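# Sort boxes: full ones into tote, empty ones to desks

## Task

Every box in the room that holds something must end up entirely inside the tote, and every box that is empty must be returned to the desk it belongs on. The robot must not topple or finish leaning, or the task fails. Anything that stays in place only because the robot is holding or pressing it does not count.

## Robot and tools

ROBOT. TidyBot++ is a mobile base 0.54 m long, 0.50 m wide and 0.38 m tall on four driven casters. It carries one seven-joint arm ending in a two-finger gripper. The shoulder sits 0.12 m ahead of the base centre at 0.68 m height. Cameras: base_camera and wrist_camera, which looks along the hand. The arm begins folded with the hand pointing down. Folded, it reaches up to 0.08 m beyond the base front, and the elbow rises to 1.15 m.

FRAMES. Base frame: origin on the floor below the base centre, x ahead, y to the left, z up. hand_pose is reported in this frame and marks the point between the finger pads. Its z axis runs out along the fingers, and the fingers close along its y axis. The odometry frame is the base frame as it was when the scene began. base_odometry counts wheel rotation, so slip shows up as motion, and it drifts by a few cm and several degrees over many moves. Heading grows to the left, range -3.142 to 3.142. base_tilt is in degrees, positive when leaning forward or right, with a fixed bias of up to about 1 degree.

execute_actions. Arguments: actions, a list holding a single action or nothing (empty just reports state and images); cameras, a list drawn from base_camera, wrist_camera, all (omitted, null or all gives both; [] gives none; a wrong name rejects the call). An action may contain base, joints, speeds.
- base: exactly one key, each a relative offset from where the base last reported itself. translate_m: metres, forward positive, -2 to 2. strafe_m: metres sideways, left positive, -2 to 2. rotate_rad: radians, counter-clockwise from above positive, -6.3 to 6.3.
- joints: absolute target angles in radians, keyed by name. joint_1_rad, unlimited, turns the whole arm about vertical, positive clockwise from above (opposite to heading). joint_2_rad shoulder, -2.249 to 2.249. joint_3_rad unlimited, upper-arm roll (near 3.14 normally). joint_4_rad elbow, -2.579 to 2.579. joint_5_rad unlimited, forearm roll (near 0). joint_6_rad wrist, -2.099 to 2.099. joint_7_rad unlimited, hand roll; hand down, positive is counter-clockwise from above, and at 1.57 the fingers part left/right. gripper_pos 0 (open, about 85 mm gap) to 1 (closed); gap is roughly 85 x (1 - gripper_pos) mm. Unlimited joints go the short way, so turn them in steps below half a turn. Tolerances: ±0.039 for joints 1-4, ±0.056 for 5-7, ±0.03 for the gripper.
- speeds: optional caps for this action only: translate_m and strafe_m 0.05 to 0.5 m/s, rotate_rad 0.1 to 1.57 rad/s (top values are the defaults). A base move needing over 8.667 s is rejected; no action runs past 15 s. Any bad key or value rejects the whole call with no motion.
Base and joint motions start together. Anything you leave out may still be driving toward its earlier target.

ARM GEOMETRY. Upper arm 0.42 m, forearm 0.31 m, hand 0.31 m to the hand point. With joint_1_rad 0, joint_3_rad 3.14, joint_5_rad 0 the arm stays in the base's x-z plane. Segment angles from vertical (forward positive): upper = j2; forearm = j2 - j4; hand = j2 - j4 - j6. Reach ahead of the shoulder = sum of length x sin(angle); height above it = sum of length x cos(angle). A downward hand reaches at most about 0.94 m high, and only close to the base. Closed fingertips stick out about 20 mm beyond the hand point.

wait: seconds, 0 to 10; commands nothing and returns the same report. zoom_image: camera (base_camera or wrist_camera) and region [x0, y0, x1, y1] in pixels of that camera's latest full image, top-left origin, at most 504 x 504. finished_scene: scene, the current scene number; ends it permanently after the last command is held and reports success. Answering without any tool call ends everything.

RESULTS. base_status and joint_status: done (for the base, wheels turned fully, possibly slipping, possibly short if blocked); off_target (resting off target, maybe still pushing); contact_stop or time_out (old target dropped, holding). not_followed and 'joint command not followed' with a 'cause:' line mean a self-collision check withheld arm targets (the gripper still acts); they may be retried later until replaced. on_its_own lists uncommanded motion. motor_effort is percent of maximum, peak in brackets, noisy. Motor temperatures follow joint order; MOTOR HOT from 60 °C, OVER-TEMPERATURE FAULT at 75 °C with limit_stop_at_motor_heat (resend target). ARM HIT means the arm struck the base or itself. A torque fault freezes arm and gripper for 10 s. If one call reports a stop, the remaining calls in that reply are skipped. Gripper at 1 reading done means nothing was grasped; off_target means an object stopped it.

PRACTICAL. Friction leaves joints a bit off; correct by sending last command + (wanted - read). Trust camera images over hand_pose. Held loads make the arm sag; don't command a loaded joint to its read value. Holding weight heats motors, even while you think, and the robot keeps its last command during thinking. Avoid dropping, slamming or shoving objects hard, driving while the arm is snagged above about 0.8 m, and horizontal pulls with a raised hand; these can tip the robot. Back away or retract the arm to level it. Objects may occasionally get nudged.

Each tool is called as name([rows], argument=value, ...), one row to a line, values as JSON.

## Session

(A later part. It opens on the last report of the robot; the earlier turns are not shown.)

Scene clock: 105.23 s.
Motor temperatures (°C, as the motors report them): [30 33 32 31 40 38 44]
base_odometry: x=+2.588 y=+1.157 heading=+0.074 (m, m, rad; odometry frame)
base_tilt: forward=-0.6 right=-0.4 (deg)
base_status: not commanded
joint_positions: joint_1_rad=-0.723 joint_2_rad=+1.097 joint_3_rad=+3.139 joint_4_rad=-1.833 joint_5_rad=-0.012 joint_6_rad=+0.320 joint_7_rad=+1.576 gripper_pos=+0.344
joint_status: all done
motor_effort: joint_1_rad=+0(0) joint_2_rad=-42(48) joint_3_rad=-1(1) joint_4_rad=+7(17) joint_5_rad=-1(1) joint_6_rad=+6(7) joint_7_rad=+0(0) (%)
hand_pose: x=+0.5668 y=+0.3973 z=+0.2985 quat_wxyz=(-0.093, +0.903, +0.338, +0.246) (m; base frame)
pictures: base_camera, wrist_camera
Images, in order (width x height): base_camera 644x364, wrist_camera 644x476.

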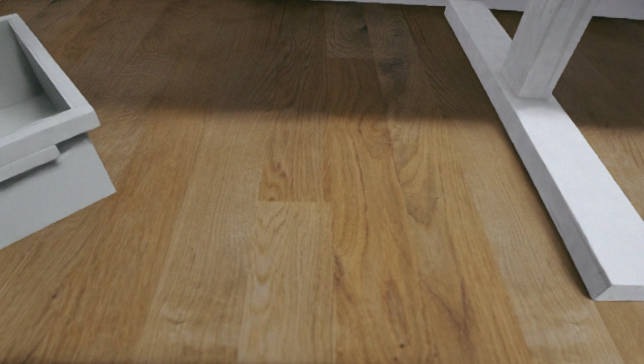

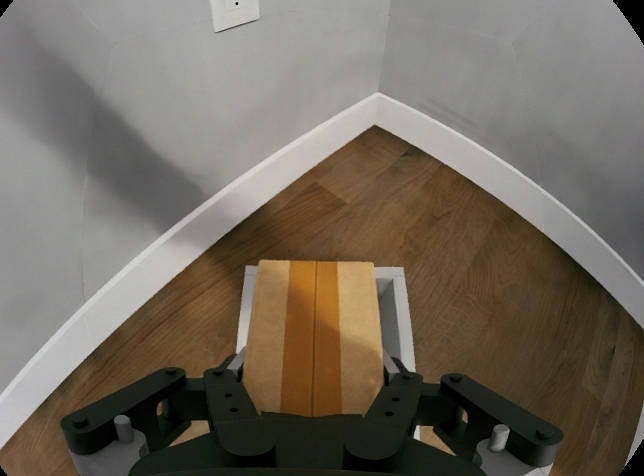

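execute_actions([
  {"joints":{"joint_1_rad":-0.696,"joint_2_rad":1.45,"joint_4_rad":-1.505,"joint_6_rad":0.58}},
])

Scene clock: 110.03 s.
Motor temperatures (°C, as the motors report them): [30 33 32 31 40 38 44]
base_odometry: x=+2.588 y=+1.157 heading=+0.074 (m, m, rad; odometry frame)
base_tilt: forward=-0.5 right=-0.5 (deg)
base_status: not commanded
joint_positions: joint_1_rad=-0.707 joint_2_rad=+1.470 joint_3_rad=+3.139 joint_4_rad=-1.535 joint_5_rad=-0.012 joint_6_rad=+0.527 joint_7_rad=+1.576 gripper_pos=+0.344
joint_status: all done
motor_effort: joint_1_rad=+0(0) joint_2_rad=-46(48) joint_3_rad=-1(1) joint_4_rad=+6(7) joint_5_rad=-1(1) joint_6_rad=+7(7) joint_7_rad=+0(1) (%)
hand_pose: x=+0.6152 y=+0.4254 z=+0.1678 quat_wxyz=(-0.112, +0.888, +0.324, +0.306) (m; base frame)
pictures: base_camera, wrist_camera
Images, in order (width x height): base_camera 644x364, wrist_camera 644x476.

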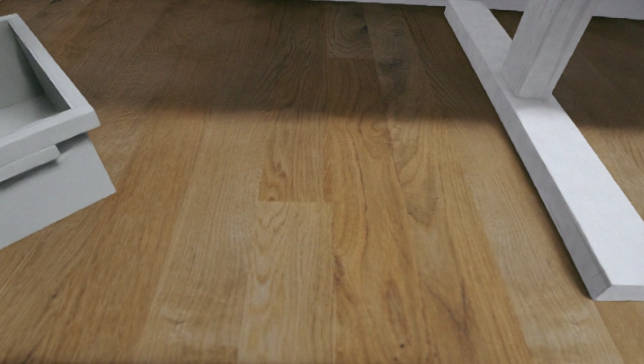

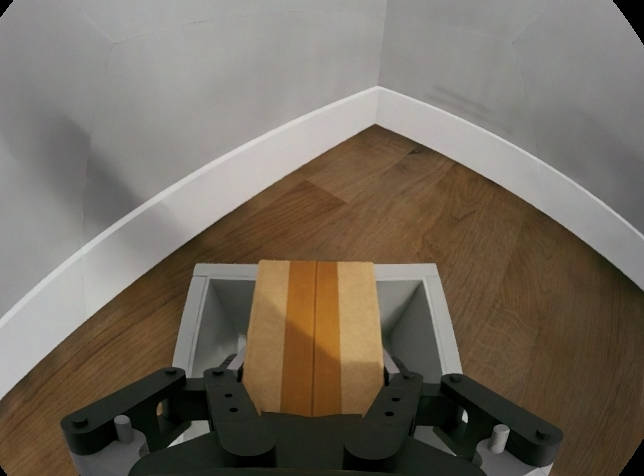

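execute_actions([
  {"joints":{"joint_2_rad":1.655,"joint_4_rad":-1.285}},
], cameras=["wrist_camera"])

Scene clock: 112.77 s.
Motor temperatures (°C, as the motors report them): [30 33 32 31 40 38 44]
base_odometry: x=+2.588 y=+1.157 heading=+0.074 (m, m, rad; odometry frame)
base_tilt: forward=-0.5 right=-0.5 (deg)
base_status: not commanded
joint_positions: joint_1_rad=-0.707 joint_2_rad=+1.677 joint_3_rad=+3.139 joint_4_rad=-1.312 joint_5_rad=-0.012 joint_6_rad=+0.530 joint_7_rad=+1.576 gripper_pos=+0.344
joint_status: all done
motor_effort: joint_1_rad=+1(0) joint_2_rad=-46(49) joint_3_rad=+0(1) joint_4_rad=+7(8) joint_5_rad=-1(1) joint_6_rad=+7(8) joint_7_rad=+0(0) (%)
hand_pose: x=+0.6218 y=+0.4309 z=+0.0848 quat_wxyz=(-0.115, +0.885, +0.323, +0.314) (m; base frame)
pictures: wrist_camera
Images, in order (width x height): wrist_camera 644x476.

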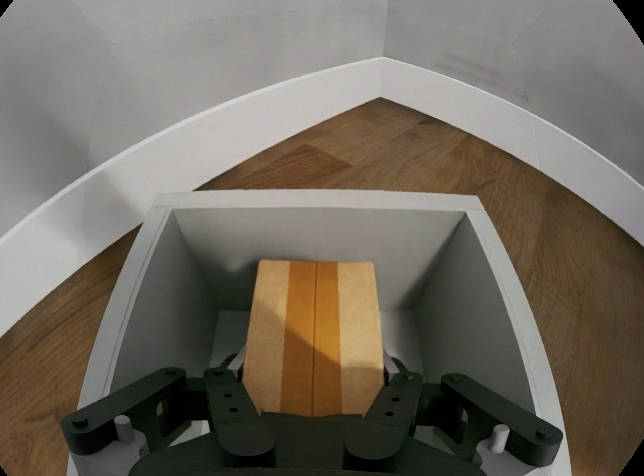

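execute_actions([
  {"joints":{"joint_2_rad":1.737,"joint_4_rad":-1.196}},
], cameras=["wrist_camera"])

Scene clock: 115.57 s.
Motor temperatures (°C, as the motors report them): [30 33 32 31 40 38 44]
base_odometry: x=+2.588 y=+1.157 heading=+0.074 (m, m, rad; odometry frame)
base_tilt: forward=-0.5 right=-0.5 (deg)
base_status: not commanded
joint_positions: joint_1_rad=-0.707 joint_2_rad=+1.751 joint_3_rad=+3.139 joint_4_rad=-1.220 joint_5_rad=-0.012 joint_6_rad=+0.530 joint_7_rad=+1.576 gripper_pos=+0.344
joint_status: all done
motor_effort: joint_1_rad=+0(0) joint_2_rad=-46(48) joint_3_rad=+0(1) joint_4_rad=+7(8) joint_5_rad=-1(1) joint_6_rad=+7(8) joint_7_rad=+0(1) (%)
hand_pose: x=+0.6261 y=+0.4345 z=+0.0585 quat_wxyz=(-0.118, +0.882, +0.322, +0.322) (m; base frame)
pictures: wrist_camera
Images, in order (width x height): wrist_camera 644x476.

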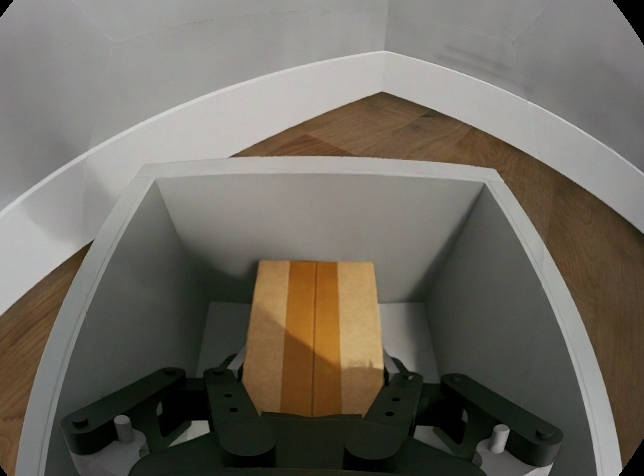

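execute_actions([
  {"joints":{"joint_2_rad":1.772,"joint_4_rad":-1.175}},
], cameras=["wrist_camera"])

Scene clock: 116.90 s.
Motor temperatures (°C, as the motors report them): [30 33 32 31 40 38 44]
base_odometry: x=+2.588 y=+1.157 heading=+0.074 (m, m, rad; odometry frame)
base_tilt: forward=-0.5 right=-0.5 (deg)
base_status: not commanded
joint_positions: joint_1_rad=-0.707 joint_2_rad=+1.784 joint_3_rad=+3.139 joint_4_rad=-1.199 joint_5_rad=-0.012 joint_6_rad=+0.530 joint_7_rad=+1.576 gripper_pos=+0.344
joint_status: all done
motor_effort: joint_1_rad=+1(1) joint_2_rad=-46(47) joint_3_rad=-1(1) joint_4_rad=+7(7) joint_5_rad=+0(0) joint_6_rad=+7(7) joint_7_rad=+0(0) (%)
hand_pose: x=+0.6193 y=+0.4286 z=+0.0421 quat_wxyz=(-0.116, +0.884, +0.322, +0.317) (m; base frame)
pictures: wrist_camera
Images, in order (width x height): wrist_camera 644x476.

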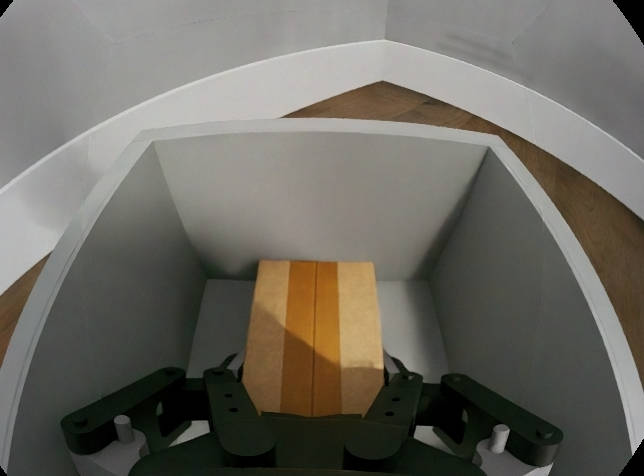

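execute_actions([
  {"joints":{"joint_2_rad":1.806,"joint_4_rad":-1.125}},
], cameras=["wrist_camera"])

Scene clock: 118.77 s.
Motor temperatures (°C, as the motors report them): [30 33 32 31 40 38 44]
base_odometry: x=+2.588 y=+1.157 heading=+0.074 (m, m, rad; odometry frame)
base_tilt: forward=-0.5 right=-0.5 (deg)
base_status: not commanded
joint_positions: joint_1_rad=-0.707 joint_2_rad=+1.813 joint_3_rad=+3.139 joint_4_rad=-1.149 joint_5_rad=-0.012 joint_6_rad=+0.531 joint_7_rad=+1.576 gripper_pos=+0.344
joint_status: all done
motor_effort: joint_1_rad=+1(0) joint_2_rad=-44(45) joint_3_rad=+0(1) joint_4_rad=+7(7) joint_5_rad=+0(0) joint_6_rad=+6(7) joint_7_rad=+0(0) (%)
hand_pose: x=+0.6264 y=+0.4346 z=+0.0360 quat_wxyz=(-0.120, +0.881, +0.321, +0.327) (m; base frame)
pictures: wrist_camera
Images, in order (width x height): wrist_camera 644x476.

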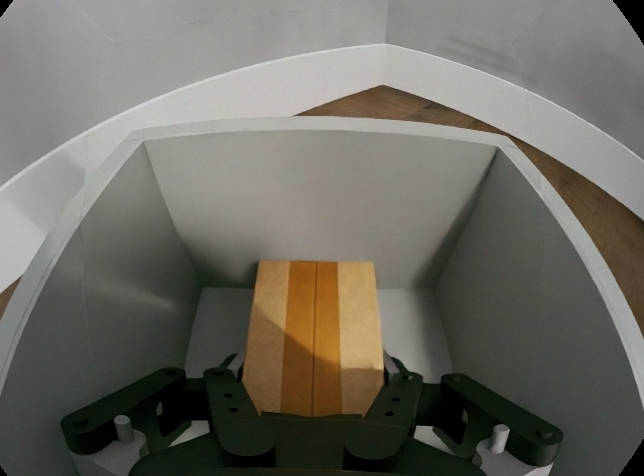

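Touching now. Release.

execute_actions([
  {"joints":{"gripper_pos":0.12}},
], cameras=["wrist_camera"])

execute_actions([
  {"joints":{"joint_2_rad":1.45,"joint_4_rad":-1.56}},
], cameras=["wrist_camera"])

Scene clock: 120.37 s.
Motor temperatures (°C, as the motors report them): [30 33 32 31 40 38 44]
base_odometry: x=+2.588 y=+1.157 heading=+0.074 (m, m, rad; odometry frame)
base_tilt: forward=-0.5 right=-0.5 (deg)
base_status: not commanded
joint_positions: joint_1_rad=-0.707 joint_2_rad=+1.811 joint_3_rad=+3.139 joint_4_rad=-1.146 joint_5_rad=-0.012 joint_6_rad=+0.538 joint_7_rad=+1.576 gripper_pos=+0.120
joint_status: all done
motor_effort: joint_1_rad=+0(1) joint_2_rad=-42(45) joint_3_rad=-1(1) joint_4_rad=+6(7) joint_5_rad=-1(0) joint_6_rad=+5(6) joint_7_rad=+0(0) (%)
hand_pose: x=+0.6297 y=+0.4374 z=+0.0393 quat_wxyz=(-0.122, +0.879, +0.320, +0.332) (m; base frame)
pictures: wrist_camera
Images, in order (width x height): wrist_camera 644x476.

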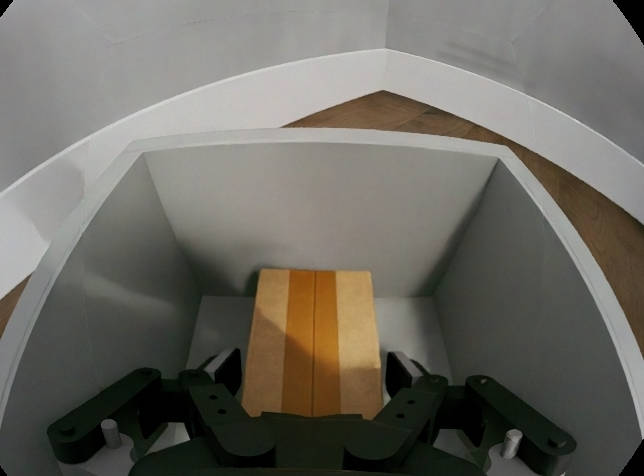

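Scene clock: 122.00 s.
Motor temperatures (°C, as the motors report them): [30 33 32 31 40 38 44]
base_odometry: x=+2.588 y=+1.157 heading=+0.074 (m, m, rad; odometry frame)
base_tilt: forward=-0.5 right=-0.5 (deg)
base_status: not commanded
joint_positions: joint_1_rad=-0.707 joint_2_rad=+1.453 joint_3_rad=+3.139 joint_4_rad=-1.537 joint_5_rad=-0.012 joint_6_rad=+0.540 joint_7_rad=+1.576 gripper_pos=+0.120
joint_status: all done
motor_effort: joint_1_rad=+0(1) joint_2_rad=-42(44) joint_3_rad=-1(1) joint_4_rad=+5(7) joint_5_rad=-1(1) joint_6_rad=+5(6) joint_7_rad=+0(1) (%)
hand_pose: x=+0.6229 y=+0.4318 z=+0.1805 quat_wxyz=(-0.117, +0.884, +0.323, +0.318) (m; base frame)
pictures: wrist_camera
Images, in order (width x height): wrist_camera 644x476.

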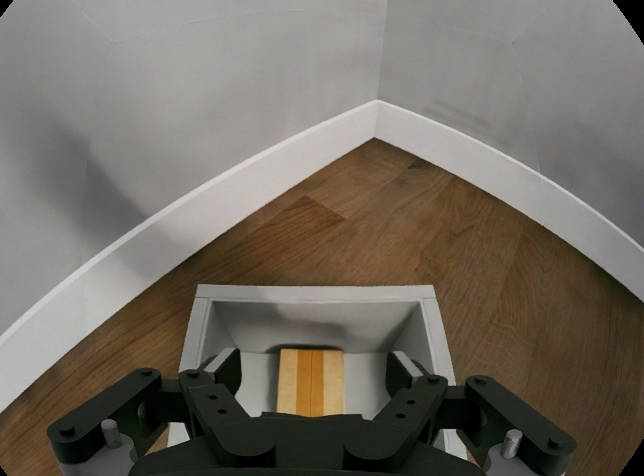

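execute_actions([
  {"base":{"translate_m":-0.08},"joints":{"joint_2_rad":-0.3,"joint_4_rad":-1.5,"joint_6_rad":-1.5,"gripper_pos":0}},
], cameras=[])

execute_actions([
  {"base":{"strafe_m":-0.95},"joints":{"joint_2_rad":-0.3,"joint_4_rad":-0.8,"joint_6_rad":-1.85}},
], cameras=[])

execute_actions([
  {"base":{"translate_m":0.12},"joints":{"joint_1_rad":0.01,"joint_2_rad":0.03}},
])

Scene clock: 129.87 s.
Motor temperatures (°C, as the motors report them): [30 33 32 31 40 38 44]
base_odometry: x=+2.508 y=+1.152 heading=+0.074 (m, m, rad; odometry frame)
base_tilt: forward=-0.5 right=-0.4 (deg)
base_status: done
joint_positions: joint_1_rad=-0.702 joint_2_rad=-0.299 joint_3_rad=+3.144 joint_4_rad=-1.523 joint_5_rad=-0.012 joint_6_rad=-1.462 joint_7_rad=+1.576 gripper_pos=+0.000
joint_status: all done
motor_effort: joint_1_rad=+1(4) joint_2_rad=-8(47) joint_3_rad=+0(2) joint_4_rad=+17(17) joint_5_rad=-1(1) joint_6_rad=+3(6) joint_7_rad=+0(0) (%)
hand_pose: x=+0.3520 y=+0.2024 z=+0.9114 quat_wxyz=(-0.083, +0.914, +0.337, +0.210) (m; base frame)
pictures: none
No camera images: the call's "cameras" was empty. Leave "cameras" out to get every camera's image.

Scene clock: 133.13 s.
Motor temperatures (°C, as the motors report them): [30 33 32 31 40 38 44]
base_odometry: x=+2.579 y=+0.204 heading=+0.075 (m, m, rad; odometry frame)
base_tilt: forward=-0.5 right=-0.4 (deg)
base_status: done
joint_positions: joint_1_rad=-0.702 joint_2_rad=-0.302 joint_3_rad=+3.145 joint_4_rad=-0.819 joint_5_rad=-0.012 joint_6_rad=-1.809 joint_7_rad=+1.576 gripper_pos=+0.000
joint_status: all done
motor_effort: joint_1_rad=+1(1) joint_2_rad=-1(11) joint_3_rad=+0(1) joint_4_rad=+11(18) joint_5_rad=-1(2) joint_6_rad=+6(7) joint_7_rad=+0(0) (%)
hand_pose: x=+0.3128 y=+0.1685 z=+1.1433 quat_wxyz=(-0.140, +0.861, +0.319, +0.371) (m; base frame)
pictures: none
No camera images: the call's "cameras" was empty. Leave "cameras" out to get every camera's image.

Scene clock: 135.10 s.
Motor temperatures (°C, as the motors report them): [30 33 32 31 40 38 44]
base_odometry: x=+2.699 y=+0.213 heading=+0.075 (m, m, rad; odometry frame)
base_tilt: forward=-0.5 right=-0.5 (deg)
base_status: done
joint_positions: joint_1_rad=+0.000 joint_2_rad=+0.021 joint_3_rad=+3.145 joint_4_rad=-0.817 joint_5_rad=-0.012 joint_6_rad=-1.810 joint_7_rad=+1.576 gripper_pos=+0.000
joint_status: all done
motor_effort: joint_1_rad=+1(0) joint_2_rad=-16(17) joint_3_rad=+0(2) joint_4_rad=+14(15) joint_5_rad=+0(0) joint_6_rad=+4(6) joint_7_rad=+0(0) (%)
hand_pose: x=+0.5088 y=+0.0033 z=+1.0387 quat_wxyz=(-0.004, +0.970, +0.003, +0.244) (m; base frame)
pictures: base_camera, wrist_camera
Images, in order (width x height): base_camera 644x364, wrist_camera 644x476.

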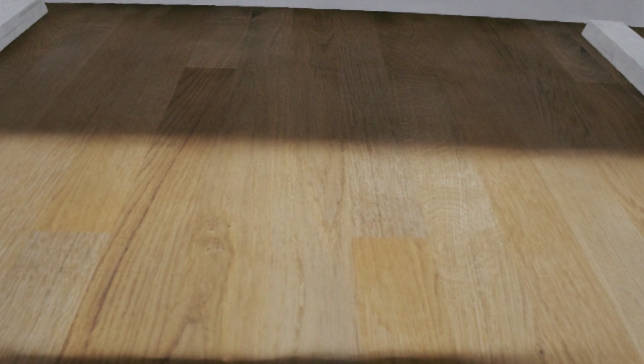

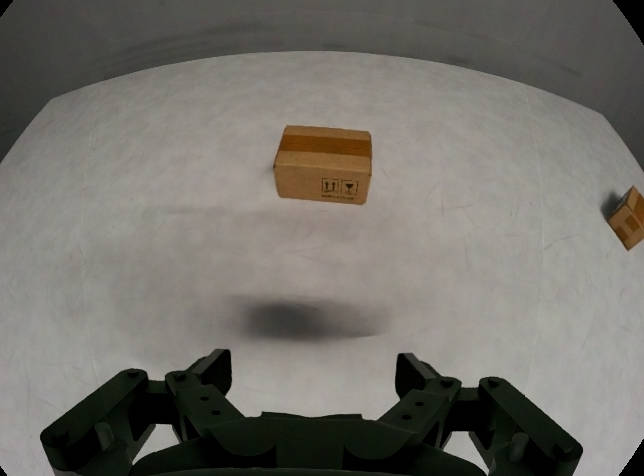

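execute_actions([
  {"base":{"strafe_m":-0.018},"joints":{"joint_2_rad":0.075,"joint_4_rad":-1.165,"joint_6_rad":-1.14}},
], cameras=["wrist_camera"])

Scene clock: 143.20 s.
Motor temperatures (°C, as the motors report them): [30 33 32 31 40 38 44]
base_odometry: x=+2.701 y=+0.195 heading=+0.075 (m, m, rad; odometry frame)
base_tilt: forward=-0.5 right=-0.5 (deg)
base_status: done
joint_positions: joint_1_rad=+0.005 joint_2_rad=+0.075 joint_3_rad=+3.147 joint_4_rad=-1.148 joint_5_rad=-0.012 joint_6_rad=-1.179 joint_7_rad=+1.576 gripper_pos=+0.000
joint_status: all done
motor_effort: joint_1_rad=+1(2) joint_2_rad=-22(25) joint_3_rad=-1(2) joint_4_rad=+18(19) joint_5_rad=-1(1) joint_6_rad=+5(6) joint_7_rad=+0(0) (%)
hand_pose: x=+0.6559 y=-0.0011 z=+0.9785 quat_wxyz=(-0.003, +0.932, -0.003, +0.361) (m; base frame)
pictures: wrist_camera
Images, in order (width x height): wrist_camera 644x476.

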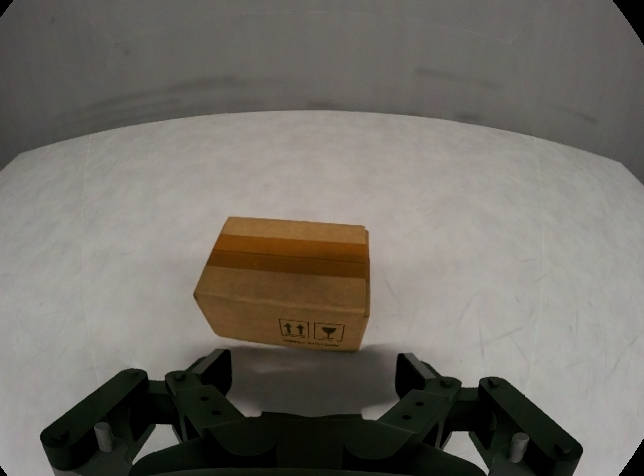

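execute_actions([
  {"base":{"translate_m":0.05},"joints":{"joint_1_rad":0.03},"speeds":{"translate_m":0.06}},
], cameras=["wrist_camera"])

Scene clock: 145.27 s.
Motor temperatures (°C, as the motors report them): [30 33 32 31 40 38 44]
base_odometry: x=+2.751 y=+0.198 heading=+0.075 (m, m, rad; odometry frame)
base_tilt: forward=-0.4 right=-0.5 (deg)
base_status: done
joint_positions: joint_1_rad=+0.022 joint_2_rad=+0.075 joint_3_rad=+3.148 joint_4_rad=-1.149 joint_5_rad=-0.012 joint_6_rad=-1.179 joint_7_rad=+1.576 gripper_pos=+0.000
joint_status: all done
motor_effort: joint_1_rad=+0(1) joint_2_rad=-22(25) joint_3_rad=+0(1) joint_4_rad=+18(19) joint_5_rad=-1(1) joint_6_rad=+6(6) joint_7_rad=+0(0) (%)
hand_pose: x=+0.6558 y=-0.0103 z=+0.9786 quat_wxyz=(+0.000, +0.932, -0.011, +0.362) (m; base frame)
pictures: wrist_camera
Images, in order (width x height): wrist_camera 644x476.

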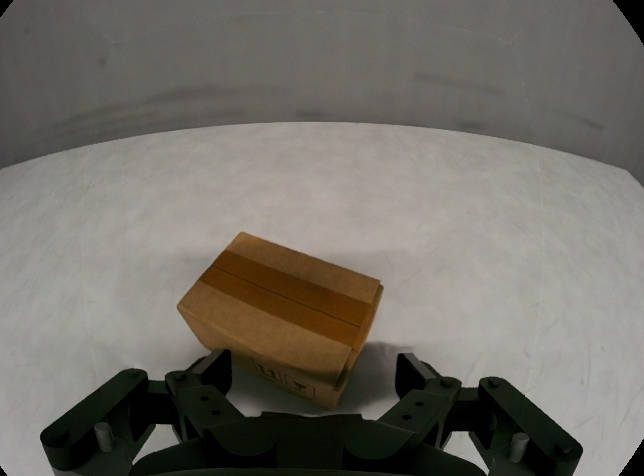

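execute_actions([
  {"base":{"translate_m":0.035},"speeds":{"translate_m":0.06}},
], cameras=["wrist_camera"])

Scene clock: 147.33 s.
Motor temperatures (°C, as the motors report them): [30 33 32 31 40 38 44]
base_odometry: x=+2.786 y=+0.201 heading=+0.074 (m, m, rad; odometry frame)
base_tilt: forward=-0.5 right=-0.5 (deg)
base_status: done
joint_positions: joint_1_rad=+0.022 joint_2_rad=+0.075 joint_3_rad=+3.148 joint_4_rad=-1.149 joint_5_rad=-0.012 joint_6_rad=-1.178 joint_7_rad=+1.576 gripper_pos=+0.000
joint_status: not commanded
motor_effort: joint_1_rad=+1(1) joint_2_rad=-22(24) joint_3_rad=+0(0) joint_4_rad=+18(19) joint_5_rad=+0(0) joint_6_rad=+5(7) joint_7_rad=+0(0) (%)
hand_pose: x=+0.6559 y=-0.0103 z=+0.9784 quat_wxyz=(+0.000, +0.932, -0.011, +0.361) (m; base frame)
pictures: wrist_camera
Images, in order (width x height): wrist_camera 644x476.

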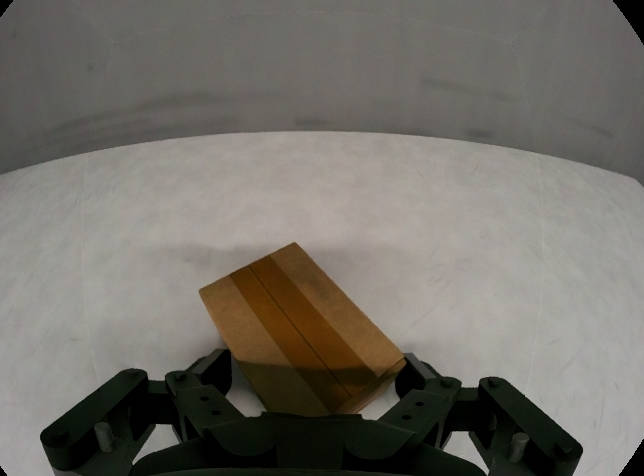

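execute_actions([
  {"base":{"translate_m":0.018},"joints":{"joint_1_rad":0.045},"speeds":{"translate_m":0.05}},
], cameras=["wrist_camera"])

Scene clock: 149.23 s.
Motor temperatures (°C, as the motors report them): [30 33 32 31 40 38 44]
base_odometry: x=+2.804 y=+0.202 heading=+0.074 (m, m, rad; odometry frame)
base_tilt: forward=-0.5 right=-0.4 (deg)
base_status: done
joint_positions: joint_1_rad=+0.033 joint_2_rad=+0.074 joint_3_rad=+3.148 joint_4_rad=-1.149 joint_5_rad=-0.012 joint_6_rad=-1.178 joint_7_rad=+1.576 gripper_pos=+0.000
joint_status: all done
motor_effort: joint_1_rad=+1(3) joint_2_rad=-23(26) joint_3_rad=+1(1) joint_4_rad=+19(19) joint_5_rad=+0(0) joint_6_rad=+6(7) joint_7_rad=+0(1) (%)
hand_pose: x=+0.6556 y=-0.0165 z=+0.9788 quat_wxyz=(+0.003, +0.932, -0.016, +0.362) (m; base frame)
pictures: wrist_camera
Images, in order (width x height): wrist_camera 644x476.

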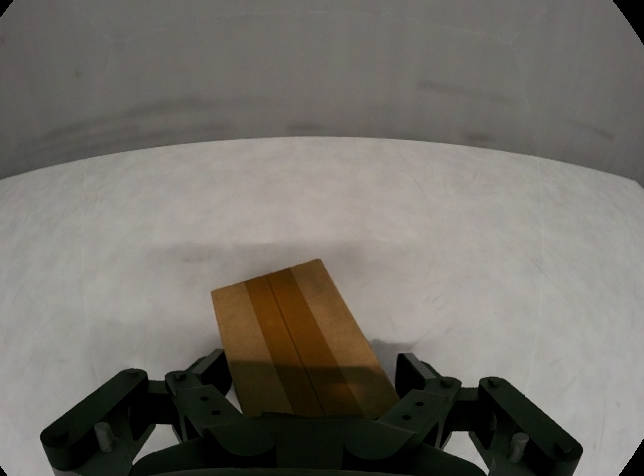

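execute_actions([
  {"joints":{"gripper_pos":1.0}},
], cameras=["wrist_camera"])

Scene clock: 150.63 s.
Motor temperatures (°C, as the motors report them): [30 33 32 31 40 38 44]
base_odometry: x=+2.804 y=+0.202 heading=+0.074 (m, m, rad; odometry frame)
base_tilt: forward=-0.4 right=-0.5 (deg)
base_status: not commanded
joint_positions: joint_1_rad=+0.034 joint_2_rad=+0.071 joint_3_rad=+3.148 joint_4_rad=-1.149 joint_5_rad=-0.012 joint_6_rad=-1.176 joint_7_rad=+1.574 gripper_pos=+0.337
joint_status: gripper_pos off_target (ended at +0.337, target +1.000)
motor_effort: joint_1_rad=+1(2) joint_2_rad=-20(23) joint_3_rad=+0(1) joint_4_rad=+17(21) joint_5_rad=+0(0) joint_6_rad=+5(7) joint_7_rad=+0(0) (%)
hand_pose: x=+0.6551 y=-0.0168 z=+0.9809 quat_wxyz=(+0.002, +0.931, -0.017, +0.364) (m; base frame)
pictures: wrist_camera
Images, in order (width x height): wrist_camera 644x476.

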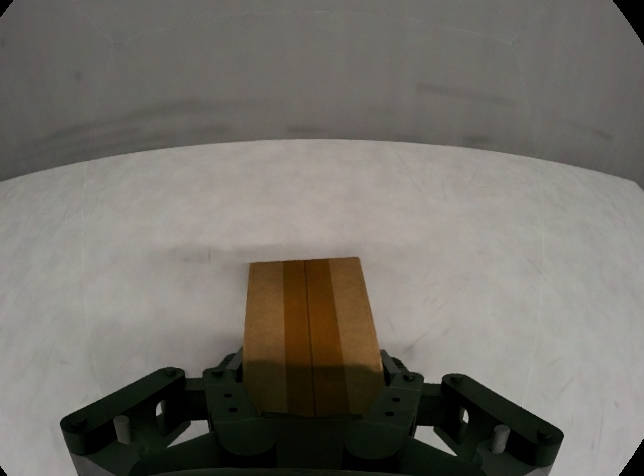

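Grasped. Lift slightly to weigh (baseline j2 −22, j4 18, j6 5.5).

execute_actions([
  {"joints":{"joint_4_rad":-1.08}},
], cameras=["wrist_camera"])

Scene clock: 151.93 s.
Motor temperatures (°C, as the motors report them): [30 33 32 31 40 38 44]
base_odometry: x=+2.804 y=+0.202 heading=+0.074 (m, m, rad; odometry frame)
base_tilt: forward=-0.6 right=-0.4 (deg)
base_status: not commanded
joint_positions: joint_1_rad=+0.034 joint_2_rad=+0.091 joint_3_rad=+3.148 joint_4_rad=-1.122 joint_5_rad=-0.012 joint_6_rad=-1.176 joint_7_rad=+1.574 gripper_pos=+0.337
joint_status: joint_4_rad off_target (ended at -1.122, target -1.080)
motor_effort: joint_1_rad=+1(1) joint_2_rad=-26(27) joint_3_rad=+0(0) joint_4_rad=+22(23) joint_5_rad=-1(0) joint_6_rad=+8(8) joint_7_rad=+0(0) (%)
hand_pose: x=+0.6644 y=-0.0172 z=+0.9838 quat_wxyz=(+0.003, +0.930, -0.017, +0.368) (m; base frame)
pictures: wrist_camera
Images, in order (width x height): wrist_camera 644x476.

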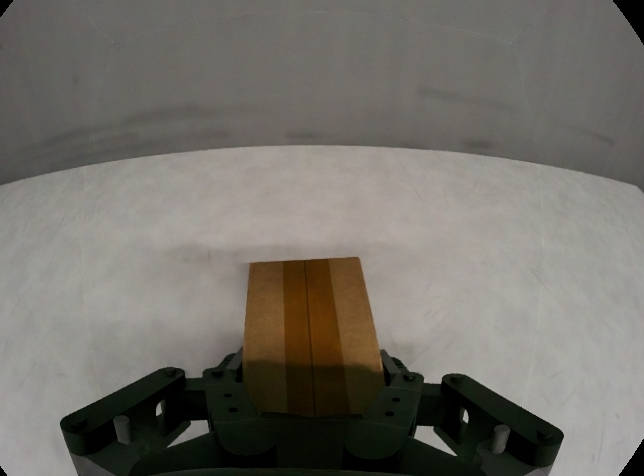

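execute_actions([
  {"base":{"translate_m":-0.15},"joints":{"joint_2_rad":-0.2,"joint_4_rad":-1.05,"joint_6_rad":-1.6},"speeds":{"translate_m":0.15}},
])

Scene clock: 155.30 s.
Motor temperatures (°C, as the motors report them): [30 33 32 31 40 38 44]
base_odometry: x=+2.654 y=+0.191 heading=+0.074 (m, m, rad; odometry frame)
base_tilt: forward=-0.6 right=-0.4 (deg)
base_status: done
joint_positions: joint_1_rad=+0.035 joint_2_rad=-0.193 joint_3_rad=+3.148 joint_4_rad=-1.081 joint_5_rad=-0.012 joint_6_rad=-1.582 joint_7_rad=+1.574 gripper_pos=+0.337
joint_status: all done
motor_effort: joint_1_rad=+0(1) joint_2_rad=-12(34) joint_3_rad=+0(1) joint_4_rad=+19(23) joint_5_rad=-1(1) joint_6_rad=+8(9) joint_7_rad=+1(0) (%)
hand_pose: x=+0.4758 y=-0.0100 z=+1.0491 quat_wxyz=(+0.001, +0.944, -0.016, +0.329) (m; base frame)
pictures: base_camera, wrist_camera
Images, in order (width x height): base_camera 644x364, wrist_camera 644x476.

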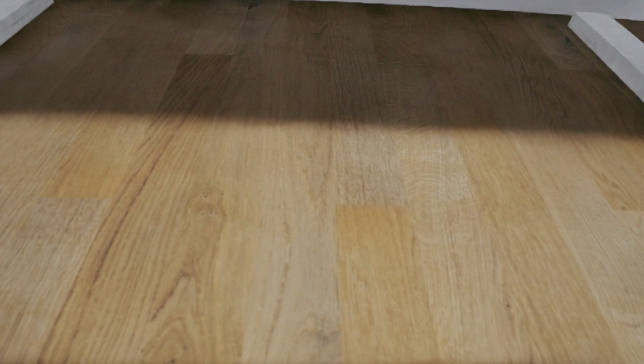

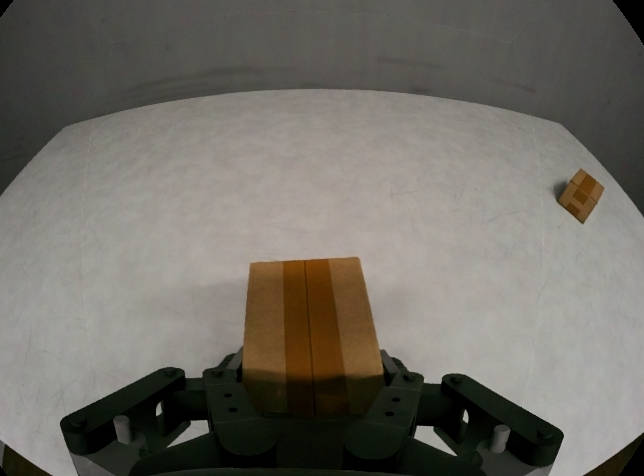

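execute_actions([
  {"joints":{"joint_4_rad":-1.37,"joint_6_rad":-1.165}},
], cameras=["wrist_camera"])

Scene clock: 161.97 s.
Motor temperatures (°C, as the motors report them): [30 33 32 31 40 38 44]
base_odometry: x=+2.654 y=+0.191 heading=+0.074 (m, m, rad; odometry frame)
base_tilt: forward=-0.6 right=-0.4 (deg)
base_status: not commanded
joint_positions: joint_1_rad=+0.035 joint_2_rad=-0.186 joint_3_rad=+3.148 joint_4_rad=-1.373 joint_5_rad=-0.012 joint_6_rad=-1.222 joint_7_rad=+1.574 gripper_pos=+0.337
joint_status: joint_6_rad off_target (ended at -1.222, target -1.165); the others done
motor_effort: joint_1_rad=+1(1) joint_2_rad=-16(17) joint_3_rad=-1(0) joint_4_rad=+22(22) joint_5_rad=-1(1) joint_6_rad=+8(8) joint_7_rad=+0(0) (%)
hand_pose: x=+0.5406 y=-0.0128 z=+0.9819 quat_wxyz=(+0.002, +0.933, -0.017, +0.358) (m; base frame)
pictures: wrist_camera
Images, in order (width x height): wrist_camera 644x476.

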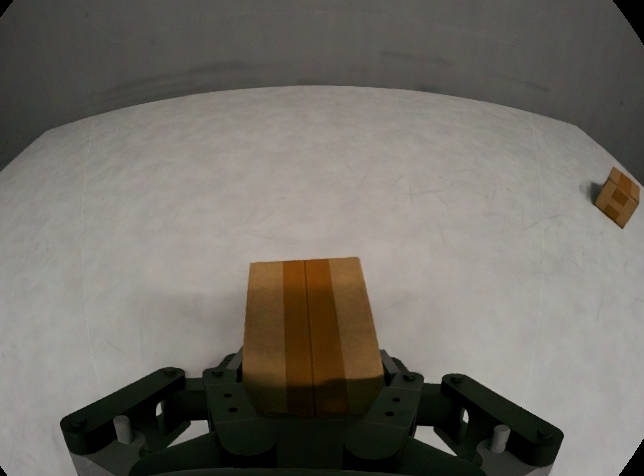

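execute_actions([
  {"joints":{"joint_4_rad":-1.40}},
], cameras=[])

Scene clock: 162.97 s.
Motor temperatures (°C, as the motors report them): [30 33 32 31 40 38 44]
base_odometry: x=+2.654 y=+0.191 heading=+0.074 (m, m, rad; odometry frame)
base_tilt: forward=-0.6 right=-0.5 (deg)
base_status: not commanded
joint_positions: joint_1_rad=+0.035 joint_2_rad=-0.191 joint_3_rad=+3.148 joint_4_rad=-1.384 joint_5_rad=-0.012 joint_6_rad=-1.211 joint_7_rad=+1.574 gripper_pos=+0.337
joint_status: all done
motor_effort: joint_1_rad=+0(1) joint_2_rad=-13(16) joint_3_rad=+1(0) joint_4_rad=+19(22) joint_5_rad=+0(1) joint_6_rad=+6(8) joint_7_rad=+0(0) (%)
hand_pose: x=+0.5404 y=-0.0128 z=+0.9803 quat_wxyz=(+0.002, +0.933, -0.018, +0.360) (m; base frame)
pictures: none
No camera images: the call's "cameras" was empty. Leave "cameras" out to get every camera's image.

execute_actions([
  {"joints":{"gripper_pos":0.05}},
], cameras=[])

execute_actions([
  {"joints":{"joint_4_rad":-0.676,"joint_6_rad":-1.97}},
], cameras=[])

execute_actions([
  {"joints":{"joint_2_rad":0.215}},
], cameras=["wrist_camera"])

Scene clock: 166.03 s.
Motor temperatures (°C, as the motors report them): [30 33 32 31 40 38 44]
base_odometry: x=+2.654 y=+0.191 heading=+0.074 (m, m, rad; odometry frame)
base_tilt: forward=-0.6 right=-0.4 (deg)
base_status: not commanded
joint_positions: joint_1_rad=+0.035 joint_2_rad=-0.192 joint_3_rad=+3.148 joint_4_rad=-1.385 joint_5_rad=-0.012 joint_6_rad=-1.207 joint_7_rad=+1.574 gripper_pos=+0.050
joint_status: all done
motor_effort: joint_1_rad=+0(1) joint_2_rad=-13(16) joint_3_rad=+0(0) joint_4_rad=+18(20) joint_5_rad=+0(1) joint_6_rad=+5(6) joint_7_rad=+0(1) (%)
hand_pose: x=+0.5411 y=-0.0129 z=+0.9812 quat_wxyz=(+0.002, +0.932, -0.018, +0.362) (m; base frame)
pictures: none
No camera images: the call's "cameras" was empty. Leave "cameras" out to get every camera's image.

Scene clock: 168.03 s.
Motor temperatures (°C, as the motors report them): [30 33 32 31 40 38 44]
base_odometry: x=+2.654 y=+0.191 heading=+0.074 (m, m, rad; odometry frame)
base_tilt: forward=-0.6 right=-0.4 (deg)
base_status: not commanded
joint_positions: joint_1_rad=+0.035 joint_2_rad=-0.196 joint_3_rad=+3.148 joint_4_rad=-0.696 joint_5_rad=-0.012 joint_6_rad=-1.930 joint_7_rad=+1.574 gripper_pos=+0.050
joint_status: all done
motor_effort: joint_1_rad=+1(0) joint_2_rad=-6(13) joint_3_rad=+0(1) joint_4_rad=+11(19) joint_5_rad=+0(1) joint_6_rad=+5(6) joint_7_rad=+0(0) (%)
hand_pose: x=+0.3910 y=-0.0069 z=+1.1347 quat_wxyz=(+0.003, +0.937, -0.014, +0.348) (m; base frame)
pictures: none
No camera images: the call's "cameras" was empty. Leave "cameras" out to get every camera's image.

Scene clock: 169.87 s.
Motor temperatures (°C, as the motors report them): [30 33 32 31 40 38 44]
base_odometry: x=+2.654 y=+0.191 heading=+0.074 (m, m, rad; odometry frame)
base_tilt: forward=-0.5 right=-0.5 (deg)
base_status: not commanded
joint_positions: joint_1_rad=+0.035 joint_2_rad=+0.220 joint_3_rad=+3.148 joint_4_rad=-0.691 joint_5_rad=-0.012 joint_6_rad=-1.930 joint_7_rad=+1.574 gripper_pos=+0.050
joint_status: all done
motor_effort: joint_1_rad=+1(0) joint_2_rad=-24(27) joint_3_rad=+0(1) joint_4_rad=+14(16) joint_5_rad=+0(1) joint_6_rad=+2(6) joint_7_rad=+1(0) (%)
hand_pose: x=+0.5510 y=-0.0125 z=+0.9879 quat_wxyz=(-0.001, +0.989, -0.015, +0.150) (m; base frame)
pictures: wrist_camera
Images, in order (width x height): wrist_camera 644x476.

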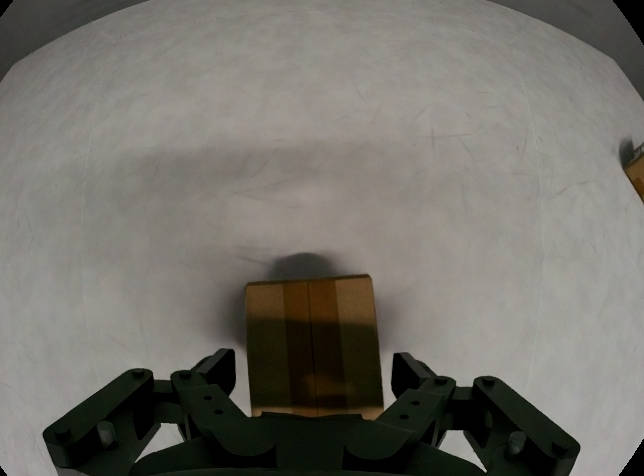

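execute_actions([
  {"joints":{"joint_2_rad":0.235,"gripper_pos":1.0}},
], cameras=["wrist_camera"])

Scene clock: 171.60 s.
Motor temperatures (°C, as the motors report them): [30 33 32 31 40 38 44]
base_odometry: x=+2.654 y=+0.191 heading=+0.074 (m, m, rad; odometry frame)
base_tilt: forward=-0.5 right=-0.4 (deg)
base_status: not commanded
joint_positions: joint_1_rad=+0.035 joint_2_rad=+0.225 joint_3_rad=+3.148 joint_4_rad=-0.687 joint_5_rad=-0.012 joint_6_rad=-1.934 joint_7_rad=+1.574 gripper_pos=+0.345
joint_status: gripper_pos off_target (ended at +0.345, target +1.000); the others done
motor_effort: joint_1_rad=+2(0) joint_2_rad=-21(27) joint_3_rad=+0(1) joint_4_rad=+13(16) joint_5_rad=+0(1) joint_6_rad=+3(3) joint_7_rad=+0(0) (%)
hand_pose: x=+0.5523 y=-0.0126 z=+0.9864 quat_wxyz=(-0.001, +0.989, -0.016, +0.147) (m; base frame)
pictures: wrist_camera
Images, in order (width x height): wrist_camera 644x476.

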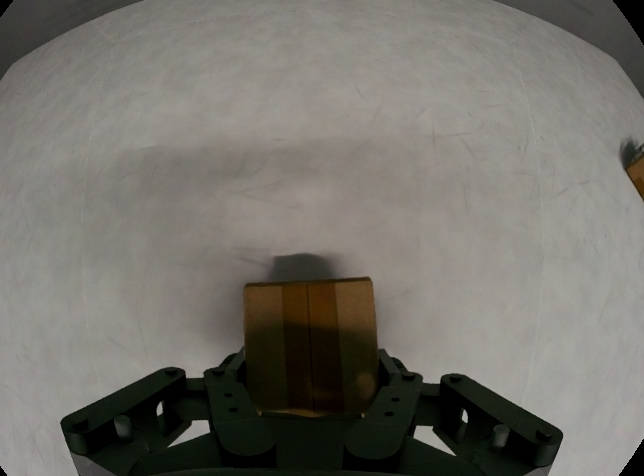

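execute_actions([
  {"joints":{"joint_2_rad":0.12}},
], cameras=[])

execute_actions([
  {"base":{"strafe_m":0.968},"joints":{"joint_1_rad":-0.718,"joint_2_rad":0.0}},
])

Scene clock: 173.77 s.
Motor temperatures (°C, as the motors report them): [30 33 32 31 40 38 44]
base_odometry: x=+2.654 y=+0.191 heading=+0.074 (m, m, rad; odometry frame)
base_tilt: forward=-0.5 right=-0.4 (deg)
base_status: not commanded
joint_positions: joint_1_rad=+0.035 joint_2_rad=+0.133 joint_3_rad=+3.148 joint_4_rad=-0.688 joint_5_rad=-0.012 joint_6_rad=-1.939 joint_7_rad=+1.574 gripper_pos=+0.345
joint_status: all done
motor_effort: joint_1_rad=+1(1) joint_2_rad=-22(30) joint_3_rad=+0(0) joint_4_rad=+16(18) joint_5_rad=-1(0) joint_6_rad=+4(5) joint_7_rad=+0(1) (%)
hand_pose: x=+0.5209 y=-0.0115 z=+1.0242 quat_wxyz=(+0.000, +0.982, -0.015, +0.190) (m; base frame)
pictures: none
No camera images: the call's "cameras" was empty. Leave "cameras" out to get every camera's image.

Scene clock: 177.07 s.
Motor temperatures (°C, as the motors report them): [30 33 32 31 40 38 44]
base_odometry: x=+2.582 y=+1.156 heading=+0.075 (m, m, rad; odometry frame)
base_tilt: forward=-0.5 right=-0.5 (deg)
base_status: done
joint_positions: joint_1_rad=-0.712 joint_2_rad=+0.023 joint_3_rad=+3.150 joint_4_rad=-0.688 joint_5_rad=-0.012 joint_6_rad=-1.940 joint_7_rad=+1.574 gripper_pos=+0.345
joint_status: all done
motor_effort: joint_1_rad=+1(1) joint_2_rad=-17(24) joint_3_rad=+1(2) joint_4_rad=+15(17) joint_5_rad=-1(2) joint_6_rad=+5(6) joint_7_rad=+0(0) (%)
hand_pose: x=+0.3916 y=+0.2374 z=+1.0661 quat_wxyz=(-0.088, +0.909, +0.339, +0.227) (m; base frame)
pictures: base_camera, wrist_camera
Images, in order (width x height): base_camera 644x364, wrist_camera 644x476.

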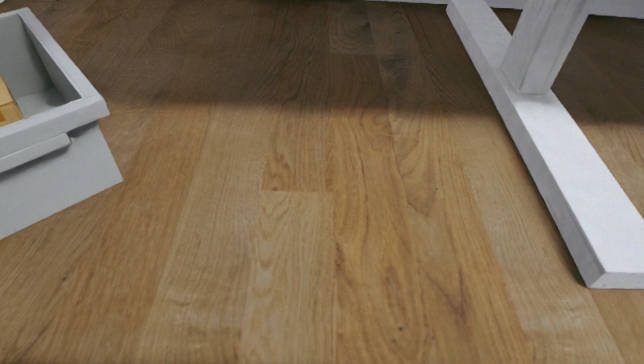

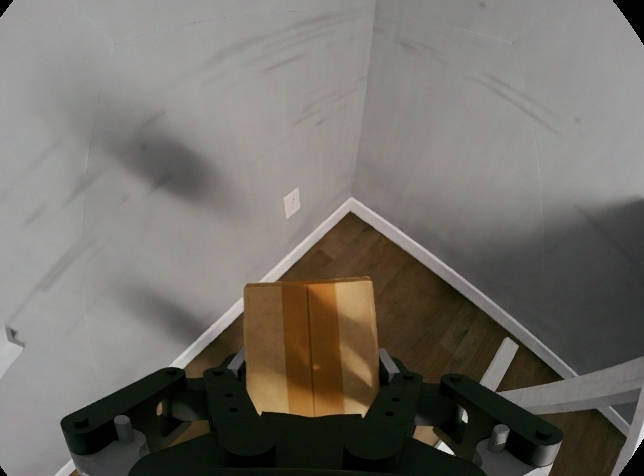

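execute_actions([
  {"base":{"translate_m":0.017},"joints":{"joint_2_rad":1.265,"joint_4_rad":-1.61,"joint_6_rad":0.08}},
])

Scene clock: 181.13 s.
Motor temperatures (°C, as the motors report them): [30 33 32 31 40 38 44]
base_odometry: x=+2.599 y=+1.158 heading=+0.075 (m, m, rad; odometry frame)
base_tilt: forward=-0.5 right=-0.5 (deg)
base_status: done
joint_positions: joint_1_rad=-0.712 joint_2_rad=+1.286 joint_3_rad=+3.150 joint_4_rad=-1.601 joint_5_rad=-0.012 joint_6_rad=+0.033 joint_7_rad=+1.574 gripper_pos=+0.345
joint_status: all done
motor_effort: joint_1_rad=+1(1) joint_2_rad=-46(51) joint_3_rad=-1(1) joint_4_rad=+6(20) joint_5_rad=+0(1) joint_6_rad=+3(7) joint_7_rad=+0(0) (%)
hand_pose: x=+0.5540 y=+0.3699 z=+0.1971 quat_wxyz=(-0.046, +0.929, +0.341, +0.135) (m; base frame)
pictures: base_camera, wrist_camera
Images, in order (width x height): base_camera 644x364, wrist_camera 644x476.

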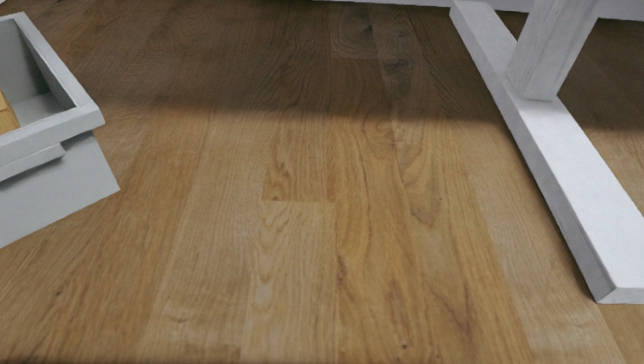

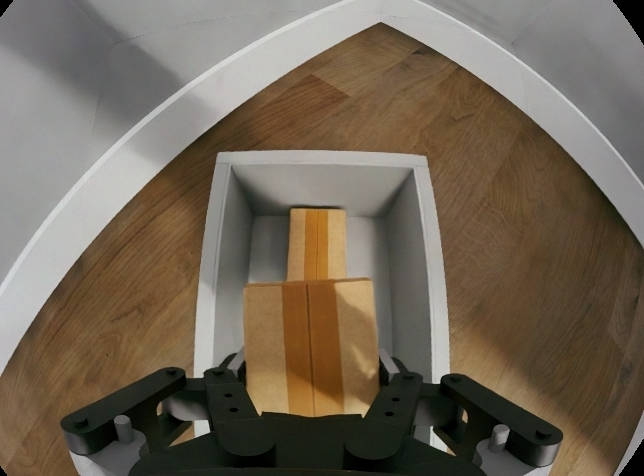

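execute_actions([
  {"joints":{"joint_1_rad":-0.69,"joint_2_rad":1.59,"joint_4_rad":-1.298,"joint_6_rad":0.135}},
])

Scene clock: 184.13 s.
Motor temperatures (°C, as the motors report them): [30 33 32 31 40 38 44]
base_odometry: x=+2.599 y=+1.158 heading=+0.075 (m, m, rad; odometry frame)
base_tilt: forward=-0.5 right=-0.5 (deg)
base_status: not commanded
joint_positions: joint_1_rad=-0.702 joint_2_rad=+1.616 joint_3_rad=+3.150 joint_4_rad=-1.325 joint_5_rad=-0.012 joint_6_rad=+0.087 joint_7_rad=+1.574 gripper_pos=+0.345
joint_status: all done
motor_effort: joint_1_rad=+0(1) joint_2_rad=-46(49) joint_3_rad=+0(1) joint_4_rad=+6(6) joint_5_rad=-1(1) joint_6_rad=+3(3) joint_7_rad=+0(0) (%)
hand_pose: x=+0.5583 y=+0.3658 z=+0.0564 quat_wxyz=(-0.045, +0.930, +0.337, +0.136) (m; base frame)
pictures: base_camera, wrist_camera
Images, in order (width x height): base_camera 644x364, wrist_camera 644x476.

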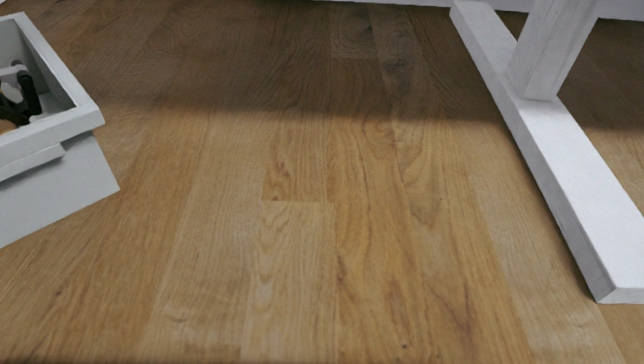

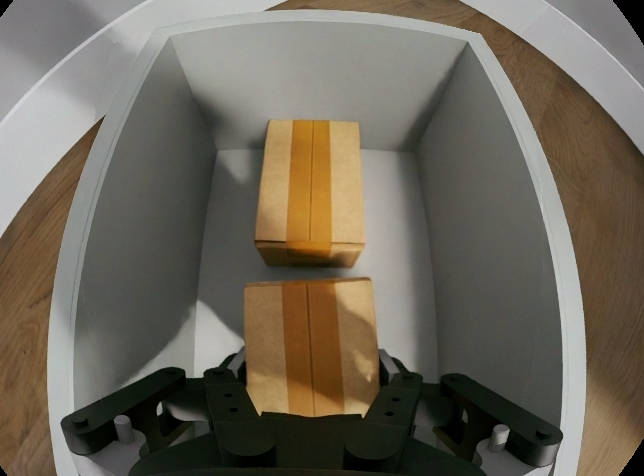

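execute_actions([
  {"joints":{"joint_2_rad":1.647,"joint_4_rad":-1.233}},
], cameras=["wrist_camera"])

Scene clock: 185.83 s.
Motor temperatures (°C, as the motors report them): [30 34 32 31 40 38 44]
base_odometry: x=+2.599 y=+1.158 heading=+0.075 (m, m, rad; odometry frame)
base_tilt: forward=-0.5 right=-0.4 (deg)
base_status: not commanded
joint_positions: joint_1_rad=-0.702 joint_2_rad=+1.660 joint_3_rad=+3.150 joint_4_rad=-1.255 joint_5_rad=-0.012 joint_6_rad=+0.088 joint_7_rad=+1.574 gripper_pos=+0.345
joint_status: all done
motor_effort: joint_1_rad=+1(0) joint_2_rad=-45(48) joint_3_rad=+0(0) joint_4_rad=+6(7) joint_5_rad=-1(0) joint_6_rad=+3(4) joint_7_rad=+0(0) (%)
hand_pose: x=+0.5693 y=+0.3752 z=+0.0419 quat_wxyz=(-0.050, +0.928, +0.337, +0.149) (m; base frame)
pictures: wrist_camera
Images, in order (width x height): wrist_camera 644x476.

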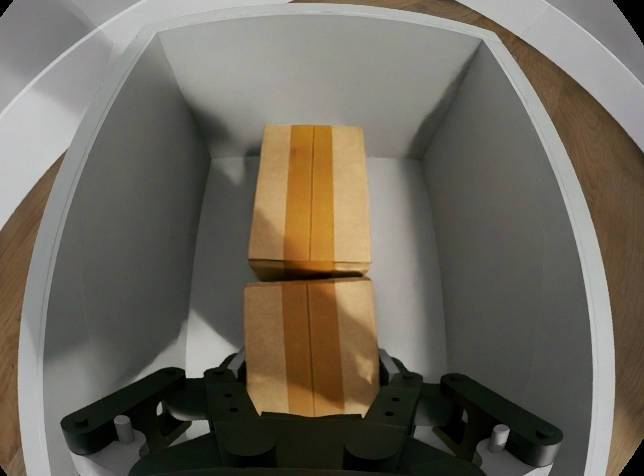

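execute_actions([
  {"joints":{"joint_2_rad":1.667}},
], cameras=[])

Scene clock: 186.77 s.
Motor temperatures (°C, as the motors report them): [30 34 32 31 40 38 44]
base_odometry: x=+2.599 y=+1.158 heading=+0.075 (m, m, rad; odometry frame)
base_tilt: forward=-0.5 right=-0.5 (deg)
base_status: not commanded
joint_positions: joint_1_rad=-0.702 joint_2_rad=+1.661 joint_3_rad=+3.150 joint_4_rad=-1.255 joint_5_rad=-0.012 joint_6_rad=+0.090 joint_7_rad=+1.574 gripper_pos=+0.345
joint_status: all done
motor_effort: joint_1_rad=+0(0) joint_2_rad=-42(46) joint_3_rad=+0(0) joint_4_rad=+6(6) joint_5_rad=+0(1) joint_6_rad=+4(4) joint_7_rad=+0(1) (%)
hand_pose: x=+0.5692 y=+0.3751 z=+0.0415 quat_wxyz=(-0.050, +0.928, +0.337, +0.149) (m; base frame)
pictures: none
No camera images: the call's "cameras" was empty. Leave "cameras" out to get every camera's image.

execute_actions([
  {"joints":{"gripper_pos":0.12}},
], cameras=[])

execute_actions([
  {"joints":{"joint_2_rad":1.29,"joint_4_rad":-1.62}},
], cameras=["wrist_camera"])

Scene clock: 188.47 s.
Motor temperatures (°C, as the motors report them): [30 34 32 31 40 38 44]
base_odometry: x=+2.599 y=+1.158 heading=+0.075 (m, m, rad; odometry frame)
base_tilt: forward=-0.5 right=-0.5 (deg)
base_status: not commanded
joint_positions: joint_1_rad=-0.702 joint_2_rad=+1.662 joint_3_rad=+3.150 joint_4_rad=-1.254 joint_5_rad=-0.012 joint_6_rad=+0.093 joint_7_rad=+1.574 gripper_pos=+0.120
joint_status: all done
motor_effort: joint_1_rad=+1(1) joint_2_rad=-42(44) joint_3_rad=+0(0) joint_4_rad=+5(6) joint_5_rad=+0(0) joint_6_rad=+3(4) joint_7_rad=+0(0) (%)
hand_pose: x=+0.5696 y=+0.3755 z=+0.0413 quat_wxyz=(-0.050, +0.928, +0.337, +0.150) (m; base frame)
pictures: none
No camera images: the call's "cameras" was empty. Leave "cameras" out to get every camera's image.

Scene clock: 190.13 s.
Motor temperatures (°C, as the motors report them): [30 34 32 31 40 38 44]
base_odometry: x=+2.599 y=+1.158 heading=+0.075 (m, m, rad; odometry frame)
base_tilt: forward=-0.5 right=-0.4 (deg)
base_status: not commanded
joint_positions: joint_1_rad=-0.702 joint_2_rad=+1.291 joint_3_rad=+3.150 joint_4_rad=-1.597 joint_5_rad=-0.012 joint_6_rad=+0.095 joint_7_rad=+1.574 gripper_pos=+0.120
joint_status: all done
motor_effort: joint_1_rad=+0(1) joint_2_rad=-41(45) joint_3_rad=+0(0) joint_4_rad=+5(6) joint_5_rad=+0(0) joint_6_rad=+2(3) joint_7_rad=+0(0) (%)
hand_pose: x=+0.5723 y=+0.3773 z=+0.2011 quat_wxyz=(-0.056, +0.926, +0.334, +0.164) (m; base frame)
pictures: wrist_camera
Images, in order (width x height): wrist_camera 644x476.

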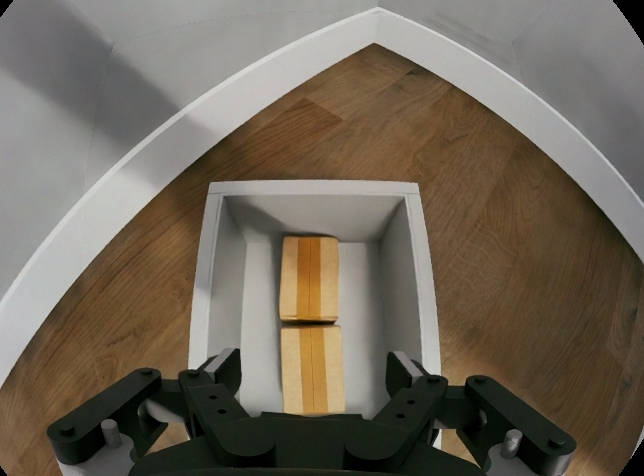

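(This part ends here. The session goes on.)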